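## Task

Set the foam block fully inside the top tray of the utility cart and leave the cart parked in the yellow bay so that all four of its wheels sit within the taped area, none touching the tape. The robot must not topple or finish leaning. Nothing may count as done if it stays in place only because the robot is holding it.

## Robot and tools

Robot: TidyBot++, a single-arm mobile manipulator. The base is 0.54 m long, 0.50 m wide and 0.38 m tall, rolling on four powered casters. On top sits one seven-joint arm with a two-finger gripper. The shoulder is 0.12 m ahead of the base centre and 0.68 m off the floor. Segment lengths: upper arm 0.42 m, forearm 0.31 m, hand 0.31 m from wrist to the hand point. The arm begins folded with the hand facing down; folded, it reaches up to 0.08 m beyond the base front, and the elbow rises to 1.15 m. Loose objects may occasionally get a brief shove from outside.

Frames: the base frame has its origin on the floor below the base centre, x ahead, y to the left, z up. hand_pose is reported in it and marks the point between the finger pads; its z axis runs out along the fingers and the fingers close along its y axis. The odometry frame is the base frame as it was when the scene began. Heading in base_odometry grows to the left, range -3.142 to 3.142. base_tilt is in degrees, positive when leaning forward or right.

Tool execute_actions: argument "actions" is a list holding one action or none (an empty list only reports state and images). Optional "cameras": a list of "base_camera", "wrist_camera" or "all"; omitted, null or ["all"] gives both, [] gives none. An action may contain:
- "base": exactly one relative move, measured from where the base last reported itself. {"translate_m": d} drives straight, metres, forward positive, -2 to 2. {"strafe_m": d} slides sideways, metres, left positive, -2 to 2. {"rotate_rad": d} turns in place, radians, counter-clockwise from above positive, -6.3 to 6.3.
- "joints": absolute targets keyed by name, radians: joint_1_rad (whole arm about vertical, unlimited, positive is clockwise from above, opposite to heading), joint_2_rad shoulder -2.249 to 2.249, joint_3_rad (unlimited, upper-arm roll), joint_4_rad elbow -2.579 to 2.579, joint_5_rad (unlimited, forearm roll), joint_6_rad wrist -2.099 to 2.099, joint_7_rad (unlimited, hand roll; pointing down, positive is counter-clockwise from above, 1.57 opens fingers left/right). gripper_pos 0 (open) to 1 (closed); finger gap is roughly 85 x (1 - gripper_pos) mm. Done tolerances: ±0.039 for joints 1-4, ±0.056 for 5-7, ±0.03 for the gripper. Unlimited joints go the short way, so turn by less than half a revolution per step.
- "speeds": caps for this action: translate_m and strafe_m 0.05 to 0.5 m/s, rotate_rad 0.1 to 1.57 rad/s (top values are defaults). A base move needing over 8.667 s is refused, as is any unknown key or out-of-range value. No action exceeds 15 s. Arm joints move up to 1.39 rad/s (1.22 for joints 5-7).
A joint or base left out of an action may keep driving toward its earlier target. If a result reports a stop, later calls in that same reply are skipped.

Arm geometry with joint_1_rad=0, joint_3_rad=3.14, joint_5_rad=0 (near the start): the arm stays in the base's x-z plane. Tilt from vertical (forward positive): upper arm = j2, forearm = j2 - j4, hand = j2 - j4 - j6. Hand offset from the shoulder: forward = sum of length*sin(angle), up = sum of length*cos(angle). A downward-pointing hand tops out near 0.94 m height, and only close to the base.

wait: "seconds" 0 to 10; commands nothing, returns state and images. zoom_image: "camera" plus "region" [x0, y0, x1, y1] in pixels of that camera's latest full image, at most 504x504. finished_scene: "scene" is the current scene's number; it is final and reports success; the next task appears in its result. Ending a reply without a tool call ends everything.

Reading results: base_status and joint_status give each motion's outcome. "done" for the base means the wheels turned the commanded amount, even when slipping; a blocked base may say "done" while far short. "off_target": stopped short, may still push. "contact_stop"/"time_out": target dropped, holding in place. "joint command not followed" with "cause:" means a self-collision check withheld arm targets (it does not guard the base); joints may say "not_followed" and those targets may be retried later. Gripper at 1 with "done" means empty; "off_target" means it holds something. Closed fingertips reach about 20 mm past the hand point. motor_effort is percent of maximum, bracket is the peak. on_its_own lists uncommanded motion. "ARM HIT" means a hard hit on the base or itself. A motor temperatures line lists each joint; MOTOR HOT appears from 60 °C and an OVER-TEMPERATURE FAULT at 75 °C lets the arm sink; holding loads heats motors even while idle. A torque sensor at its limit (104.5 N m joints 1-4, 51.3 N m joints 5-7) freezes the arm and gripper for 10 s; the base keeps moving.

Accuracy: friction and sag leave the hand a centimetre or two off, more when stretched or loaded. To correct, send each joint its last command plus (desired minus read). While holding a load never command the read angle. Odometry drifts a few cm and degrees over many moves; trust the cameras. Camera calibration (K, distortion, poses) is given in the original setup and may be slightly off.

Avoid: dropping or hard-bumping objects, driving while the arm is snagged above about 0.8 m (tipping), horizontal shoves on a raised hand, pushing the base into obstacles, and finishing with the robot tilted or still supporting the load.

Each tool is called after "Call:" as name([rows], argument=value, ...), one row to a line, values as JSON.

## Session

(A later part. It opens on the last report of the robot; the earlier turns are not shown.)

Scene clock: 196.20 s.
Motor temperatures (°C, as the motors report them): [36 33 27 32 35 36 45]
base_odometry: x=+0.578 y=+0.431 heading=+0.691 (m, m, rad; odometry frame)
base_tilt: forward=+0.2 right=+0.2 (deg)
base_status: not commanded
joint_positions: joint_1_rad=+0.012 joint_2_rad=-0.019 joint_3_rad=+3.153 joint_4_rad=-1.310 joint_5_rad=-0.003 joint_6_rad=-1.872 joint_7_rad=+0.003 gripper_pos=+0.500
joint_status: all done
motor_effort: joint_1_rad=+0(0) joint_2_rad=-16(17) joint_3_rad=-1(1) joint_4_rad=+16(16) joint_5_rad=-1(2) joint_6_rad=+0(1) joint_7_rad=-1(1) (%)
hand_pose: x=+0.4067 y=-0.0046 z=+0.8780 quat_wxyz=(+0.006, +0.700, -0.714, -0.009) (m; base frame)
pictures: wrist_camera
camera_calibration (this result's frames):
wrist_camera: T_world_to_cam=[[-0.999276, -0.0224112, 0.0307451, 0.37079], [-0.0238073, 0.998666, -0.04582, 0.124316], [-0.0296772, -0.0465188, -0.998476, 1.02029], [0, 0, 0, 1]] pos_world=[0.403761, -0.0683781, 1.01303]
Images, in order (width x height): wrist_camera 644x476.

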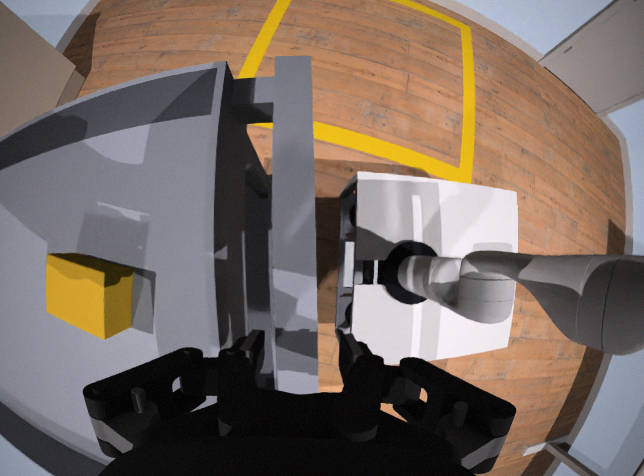

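Call:
execute_actions([
  {"joints":{"joint_2_rad":-0.075,"joint_4_rad":-1.49,"joint_6_rad":-1.71}},
], cameras=["wrist_camera"])

Call:
execute_actions([
  {"joints":{"gripper_pos":1.0}},
], cameras=["wrist_camera"])

Scene clock: 202.87 s.
Motor temperatures (°C, as the motors report them): [36 33 27 32 35 36 45]
base_odometry: x=+0.578 y=+0.431 heading=+0.691 (m, m, rad; odometry frame)
base_tilt: forward=+0.3 right=+0.2 (deg)
base_status: not commanded
joint_positions: joint_1_rad=+0.012 joint_2_rad=-0.049 joint_3_rad=+3.153 joint_4_rad=-1.470 joint_5_rad=-0.003 joint_6_rad=-1.732 joint_7_rad=+0.003 gripper_pos=+0.500
joint_status: all done
motor_effort: joint_1_rad=-1(0) joint_2_rad=-16(16) joint_3_rad=-1(1) joint_4_rad=+17(18) joint_5_rad=-2(1) joint_6_rad=+0(1) joint_7_rad=+0(1) (%)
hand_pose: x=+0.4055 y=-0.0045 z=+0.8376 quat_wxyz=(+0.003, +0.700, -0.714, -0.006) (m; base frame)
pictures: wrist_camera
camera_calibration (this result's frames):
wrist_camera: T_world_to_cam=[[-0.999519, -0.0220321, 0.0218458, 0.378342], [-0.0230151, 0.998685, -0.0458174, 0.122092], [-0.0208076, -0.0462981, -0.998711, 0.976467], [0, 0, 0, 1]] pos_world=[0.401288, -0.0683873, 0.972537]
Images, in order (width x height): wrist_camera 644x476.

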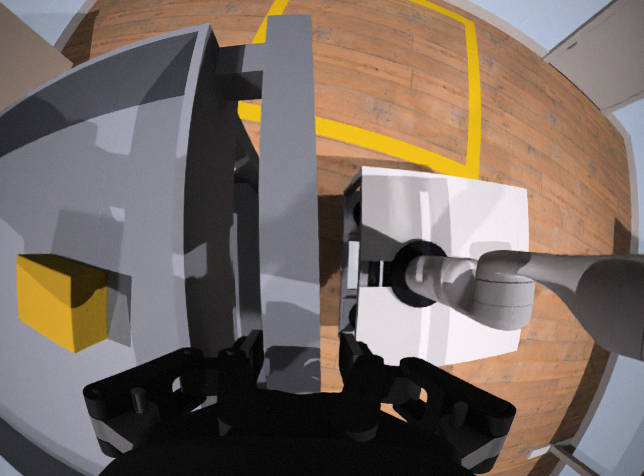

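Scene clock: 203.70 s.
Motor temperatures (°C, as the motors report them): [36 33 27 32 35 36 45]
base_odometry: x=+0.578 y=+0.431 heading=+0.691 (m, m, rad; odometry frame)
base_tilt: forward=+0.3 right=+0.2 (deg)
base_status: not commanded
joint_positions: joint_1_rad=+0.010 joint_2_rad=-0.052 joint_3_rad=+3.148 joint_4_rad=-1.471 joint_5_rad=-0.003 joint_6_rad=-1.722 joint_7_rad=+0.005 gripper_pos=+0.735
joint_status: gripper_pos off_target (ended at +0.735, target +1.000)
motor_effort: joint_1_rad=+0(2) joint_2_rad=-16(18) joint_3_rad=+0(2) joint_4_rad=+16(21) joint_5_rad=-2(2) joint_6_rad=-2(4) joint_7_rad=-4(6) (%)
hand_pose: x=+0.4082 y=-0.0028 z=+0.8381 quat_wxyz=(-0.001, +0.703, -0.711, -0.001) (m; base frame)
pictures: wrist_camera
camera_calibration (this result's frames):
wrist_camera: T_world_to_cam=[[-0.999492, -0.0305399, 0.00906131, 0.391709], [-0.03093, 0.998435, -0.0465933, 0.124309], [-0.00762417, -0.0468499, -0.998873, 0.971874], [0, 0, 0, 1]] pos_world=[0.402765, -0.0666191, 0.973021]
Images, in order (width x height): wrist_camera 644x476.

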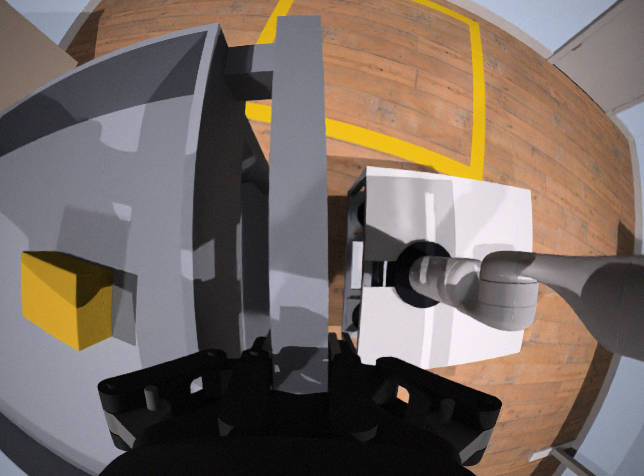

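Call:
execute_actions([
  {"base":{"translate_m":-0.71},"speeds":{"translate_m":0.2}},
], cameras=["wrist_camera"])

Call:
execute_actions([
  {"base":{"strafe_m":-0.6},"speeds":{"strafe_m":0.15}},
])

Scene clock: 220.33 s.
Motor temperatures (°C, as the motors report them): [36 33 27 32 35 36 45]
base_odometry: x=+0.030 y=-0.022 heading=+0.691 (m, m, rad; odometry frame)
base_tilt: forward=+0.2 right=+0.2 (deg)
base_status: done
joint_positions: joint_1_rad=+0.010 joint_2_rad=-0.066 joint_3_rad=+3.148 joint_4_rad=-1.487 joint_5_rad=-0.010 joint_6_rad=-1.701 joint_7_rad=-0.015 gripper_pos=+0.739
joint_status: not commanded
motor_effort: joint_1_rad=-3(3) joint_2_rad=-14(25) joint_3_rad=-4(5) joint_4_rad=+19(21) joint_5_rad=-2(4) joint_6_rad=+1(9) joint_7_rad=+4(5) (%)
hand_pose: x=+0.4083 y=-0.0006 z=+0.8375 quat_wxyz=(-0.011, +0.696, -0.718, +0.004) (m; base frame)
pictures: wrist_camera
camera_calibration (this result's frames):
wrist_camera: T_world_to_cam=[[-0.999878, -0.0114012, -0.0106307, 0.408627], [-0.0109627, 0.999122, -0.0404339, 0.108791], [0.0110824, -0.0403124, -0.999126, 0.963958], [0, 0, 0, 1]] pos_world=[0.399087, -0.0651772, 0.971858]
Images, in order (width x height): wrist_camera 644x476.

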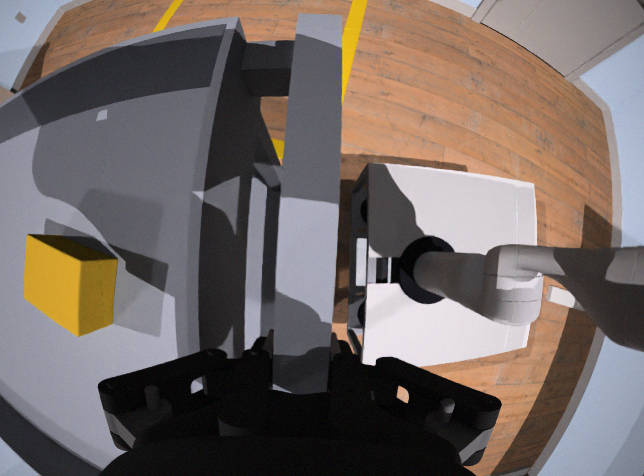

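Scene clock: 225.13 s.
Motor temperatures (°C, as the motors report them): [36 33 27 32 35 36 45]
base_odometry: x=+0.412 y=-0.484 heading=+0.691 (m, m, rad; odometry frame)
base_tilt: forward=+0.2 right=+0.2 (deg)
base_status: done
joint_positions: joint_1_rad=-0.035 joint_2_rad=-0.066 joint_3_rad=+3.108 joint_4_rad=-1.487 joint_5_rad=-0.018 joint_6_rad=-1.708 joint_7_rad=+0.039 gripper_pos=+0.739
joint_status: not commanded
motor_effort: joint_1_rad=+2(12) joint_2_rad=-15(17) joint_3_rad=+2(14) joint_4_rad=+18(21) joint_5_rad=+0(8) joint_6_rad=+1(3) joint_7_rad=-3(13) (%)
hand_pose: x=+0.4042 y=+0.0268 z=+0.8373 quat_wxyz=(-0.010, +0.745, -0.667, -0.001) (m; base frame)
pictures: base_camera, wrist_camera
camera_calibration (this result's frames):
wrist_camera: T_world_to_cam=[[-0.988438, -0.151573, -0.00393083, 0.398316], [-0.15134, 0.98784, -0.0356005, 0.134355], [0.00927912, -0.034594, -0.999358, 0.965738], [0, 0, 0, 1]] pos_world=[0.405083, -0.0389383, 0.971467]
Images, in order (width x height): base_camera 644x364, wrist_camera 644x476.

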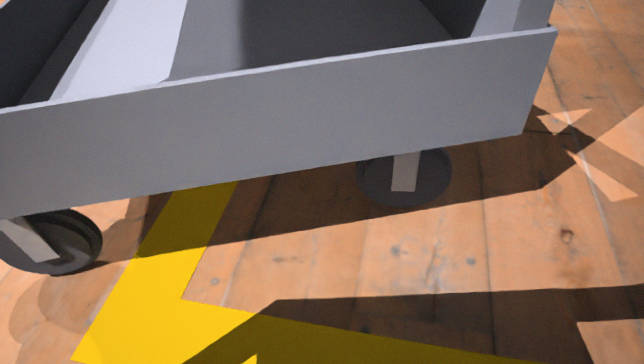

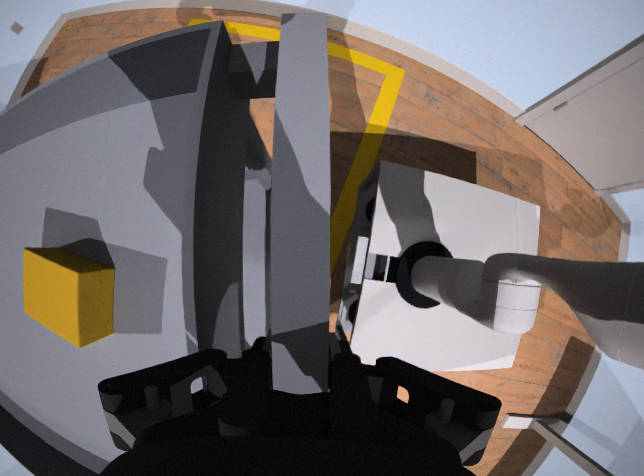

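Call:
execute_actions([
  {"base":{"strafe_m":-0.5},"speeds":{"strafe_m":0.15}},
])

Scene clock: 239.07 s.
Motor temperatures (°C, as the motors report them): [36 33 27 32 35 36 45]
base_odometry: x=+0.731 y=-0.870 heading=+0.690 (m, m, rad; odometry frame)
base_tilt: forward=+0.2 right=+0.2 (deg)
base_status: done
joint_positions: joint_1_rad=-0.032 joint_2_rad=-0.068 joint_3_rad=+3.111 joint_4_rad=-1.488 joint_5_rad=-0.017 joint_6_rad=-1.712 joint_7_rad=+0.035 gripper_pos=+0.739
joint_status: not commanded
motor_effort: joint_1_rad=+1(10) joint_2_rad=-14(17) joint_3_rad=+1(11) joint_4_rad=+18(21) joint_5_rad=+0(8) joint_6_rad=+1(4) joint_7_rad=-3(9) (%)
hand_pose: x=+0.4027 y=+0.0249 z=+0.8373 quat_wxyz=(-0.008, +0.742, -0.670, -0.002) (m; base frame)
pictures: base_camera, wrist_camera
camera_calibration (this result's frames):
wrist_camera: T_world_to_cam=[[-0.989755, -0.142773, -0.000100044, 0.393627], [-0.142678, 0.989121, -0.0358115, 0.132659], [0.00521188, -0.0354304, -0.999359, 0.967329], [0, 0, 0, 1]] pos_world=[0.40348, -0.0407439, 0.971499]
Images, in order (width x height): base_camera 644x364, wrist_camera 644x476.

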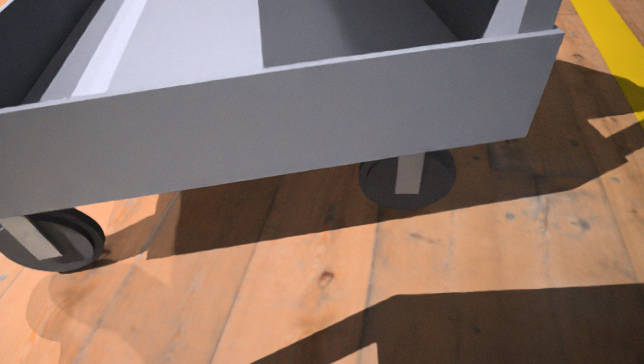

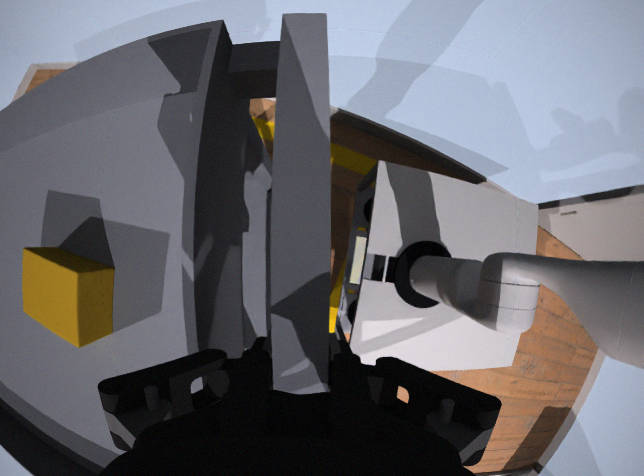

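Call:
execute_actions([
  {"joints":{"gripper_pos":0.5}},
], cameras=[])

Call:
execute_actions([
  {"joints":{"joint_1_rad":0.0,"joint_2_rad":-0.03,"joint_3_rad":3.14,"joint_4_rad":-1.05,"joint_6_rad":-2.0}},
], cameras=[])

Call:
execute_actions([
  {"joints":{"joint_1_rad":-0.5,"joint_4_rad":-0.8,"joint_6_rad":-1.8,"joint_7_rad":1.57}},
])

Scene clock: 247.10 s.
Motor temperatures (°C, as the motors report them): [36 33 27 32 35 36 45]
base_odometry: x=+0.731 y=-0.870 heading=+0.690 (m, m, rad; odometry frame)
base_tilt: forward=+0.2 right=+0.2 (deg)
base_status: not commanded
joint_positions: joint_1_rad=-0.025 joint_2_rad=-0.068 joint_3_rad=+3.120 joint_4_rad=-1.489 joint_5_rad=-0.017 joint_6_rad=-1.712 joint_7_rad=+0.020 gripper_pos=+0.500
joint_status: all done
motor_effort: joint_1_rad=+0(1) joint_2_rad=-15(17) joint_3_rad=-1(1) joint_4_rad=+17(19) joint_5_rad=-1(0) joint_6_rad=+0(0) joint_7_rad=-1(3) (%)
hand_pose: x=+0.4031 y=+0.0200 z=+0.8373 quat_wxyz=(-0.008, +0.731, -0.682, -0.003) (m; base frame)
pictures: none
No camera images: the call's "cameras" was empty. Leave "cameras" out to get every camera's image.

Scene clock: 248.70 s.
Motor temperatures (°C, as the motors report them): [36 33 27 32 35 36 45]
base_odometry: x=+0.731 y=-0.870 heading=+0.690 (m, m, rad; odometry frame)
base_tilt: forward=+0.3 right=+0.2 (deg)
base_status: not commanded
joint_positions: joint_1_rad=-0.025 joint_2_rad=-0.056 joint_3_rad=+3.120 joint_4_rad=-1.070 joint_5_rad=-0.017 joint_6_rad=-1.977 joint_7_rad=+0.020 gripper_pos=+0.500
joint_status: all done
motor_effort: joint_1_rad=+0(0) joint_2_rad=-14(16) joint_3_rad=-1(1) joint_4_rad=+15(18) joint_5_rad=-1(1) joint_6_rad=+1(1) joint_7_rad=-1(1) (%)
hand_pose: x=+0.4081 y=+0.0200 z=+0.9602 quat_wxyz=(-0.059, +0.731, -0.678, +0.047) (m; base frame)
pictures: none
No camera images: the call's "cameras" was empty. Leave "cameras" out to get every camera's image.

Scene clock: 250.67 s.
Motor temperatures (°C, as the motors report them): [36 33 27 32 35 36 45]
base_odometry: x=+0.731 y=-0.870 heading=+0.690 (m, m, rad; odometry frame)
base_tilt: forward=+0.2 right=+0.2 (deg)
base_status: not commanded
joint_positions: joint_1_rad=-0.476 joint_2_rad=-0.053 joint_3_rad=+3.121 joint_4_rad=-0.822 joint_5_rad=-0.017 joint_6_rad=-1.823 joint_7_rad=+1.556 gripper_pos=+0.500
joint_status: all done
motor_effort: joint_1_rad=+0(1) joint_2_rad=-13(14) joint_3_rad=-1(0) joint_4_rad=+15(16) joint_5_rad=-1(1) joint_6_rad=+4(4) joint_7_rad=-1(1) (%)
hand_pose: x=+0.4310 y=+0.1770 z=+1.0625 quat_wxyz=(-0.075, +0.934, +0.234, +0.261) (m; base frame)
pictures: base_camera, wrist_camera
camera_calibration (this result's frames):
wrist_camera: T_world_to_cam=[[0.502882, -0.864276, 0.0116867, -0.0848132], [-0.710111, -0.420814, -0.564498, 1.05021], [0.4928, 0.275577, -0.825352, 0.747541], [0, 0, 0, 1]] pos_world=[0.420026, 0.162634, 1.21081]
Images, in order (width x height): base_camera 644x364, wrist_camera 644x476.

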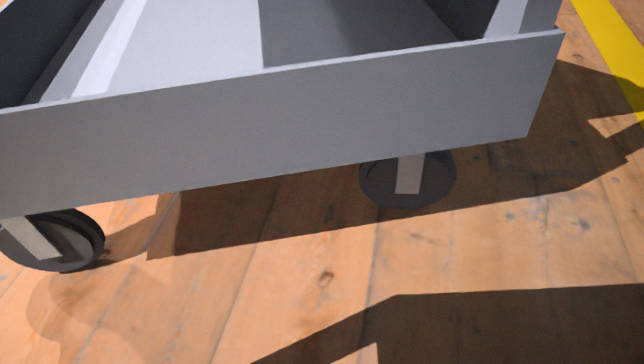

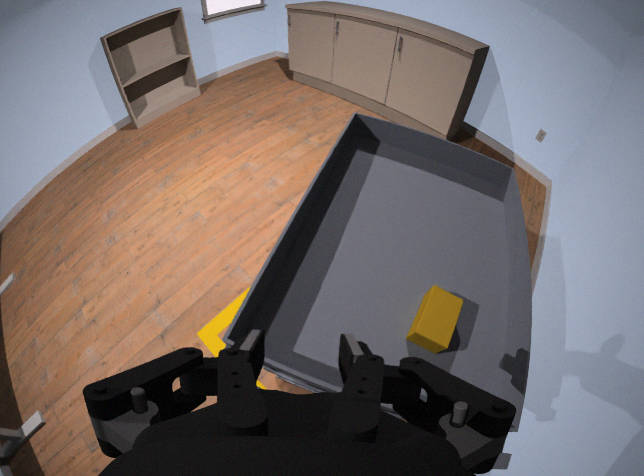

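Call:
finished_scene(scene=2)

The scene is finished: the task was done.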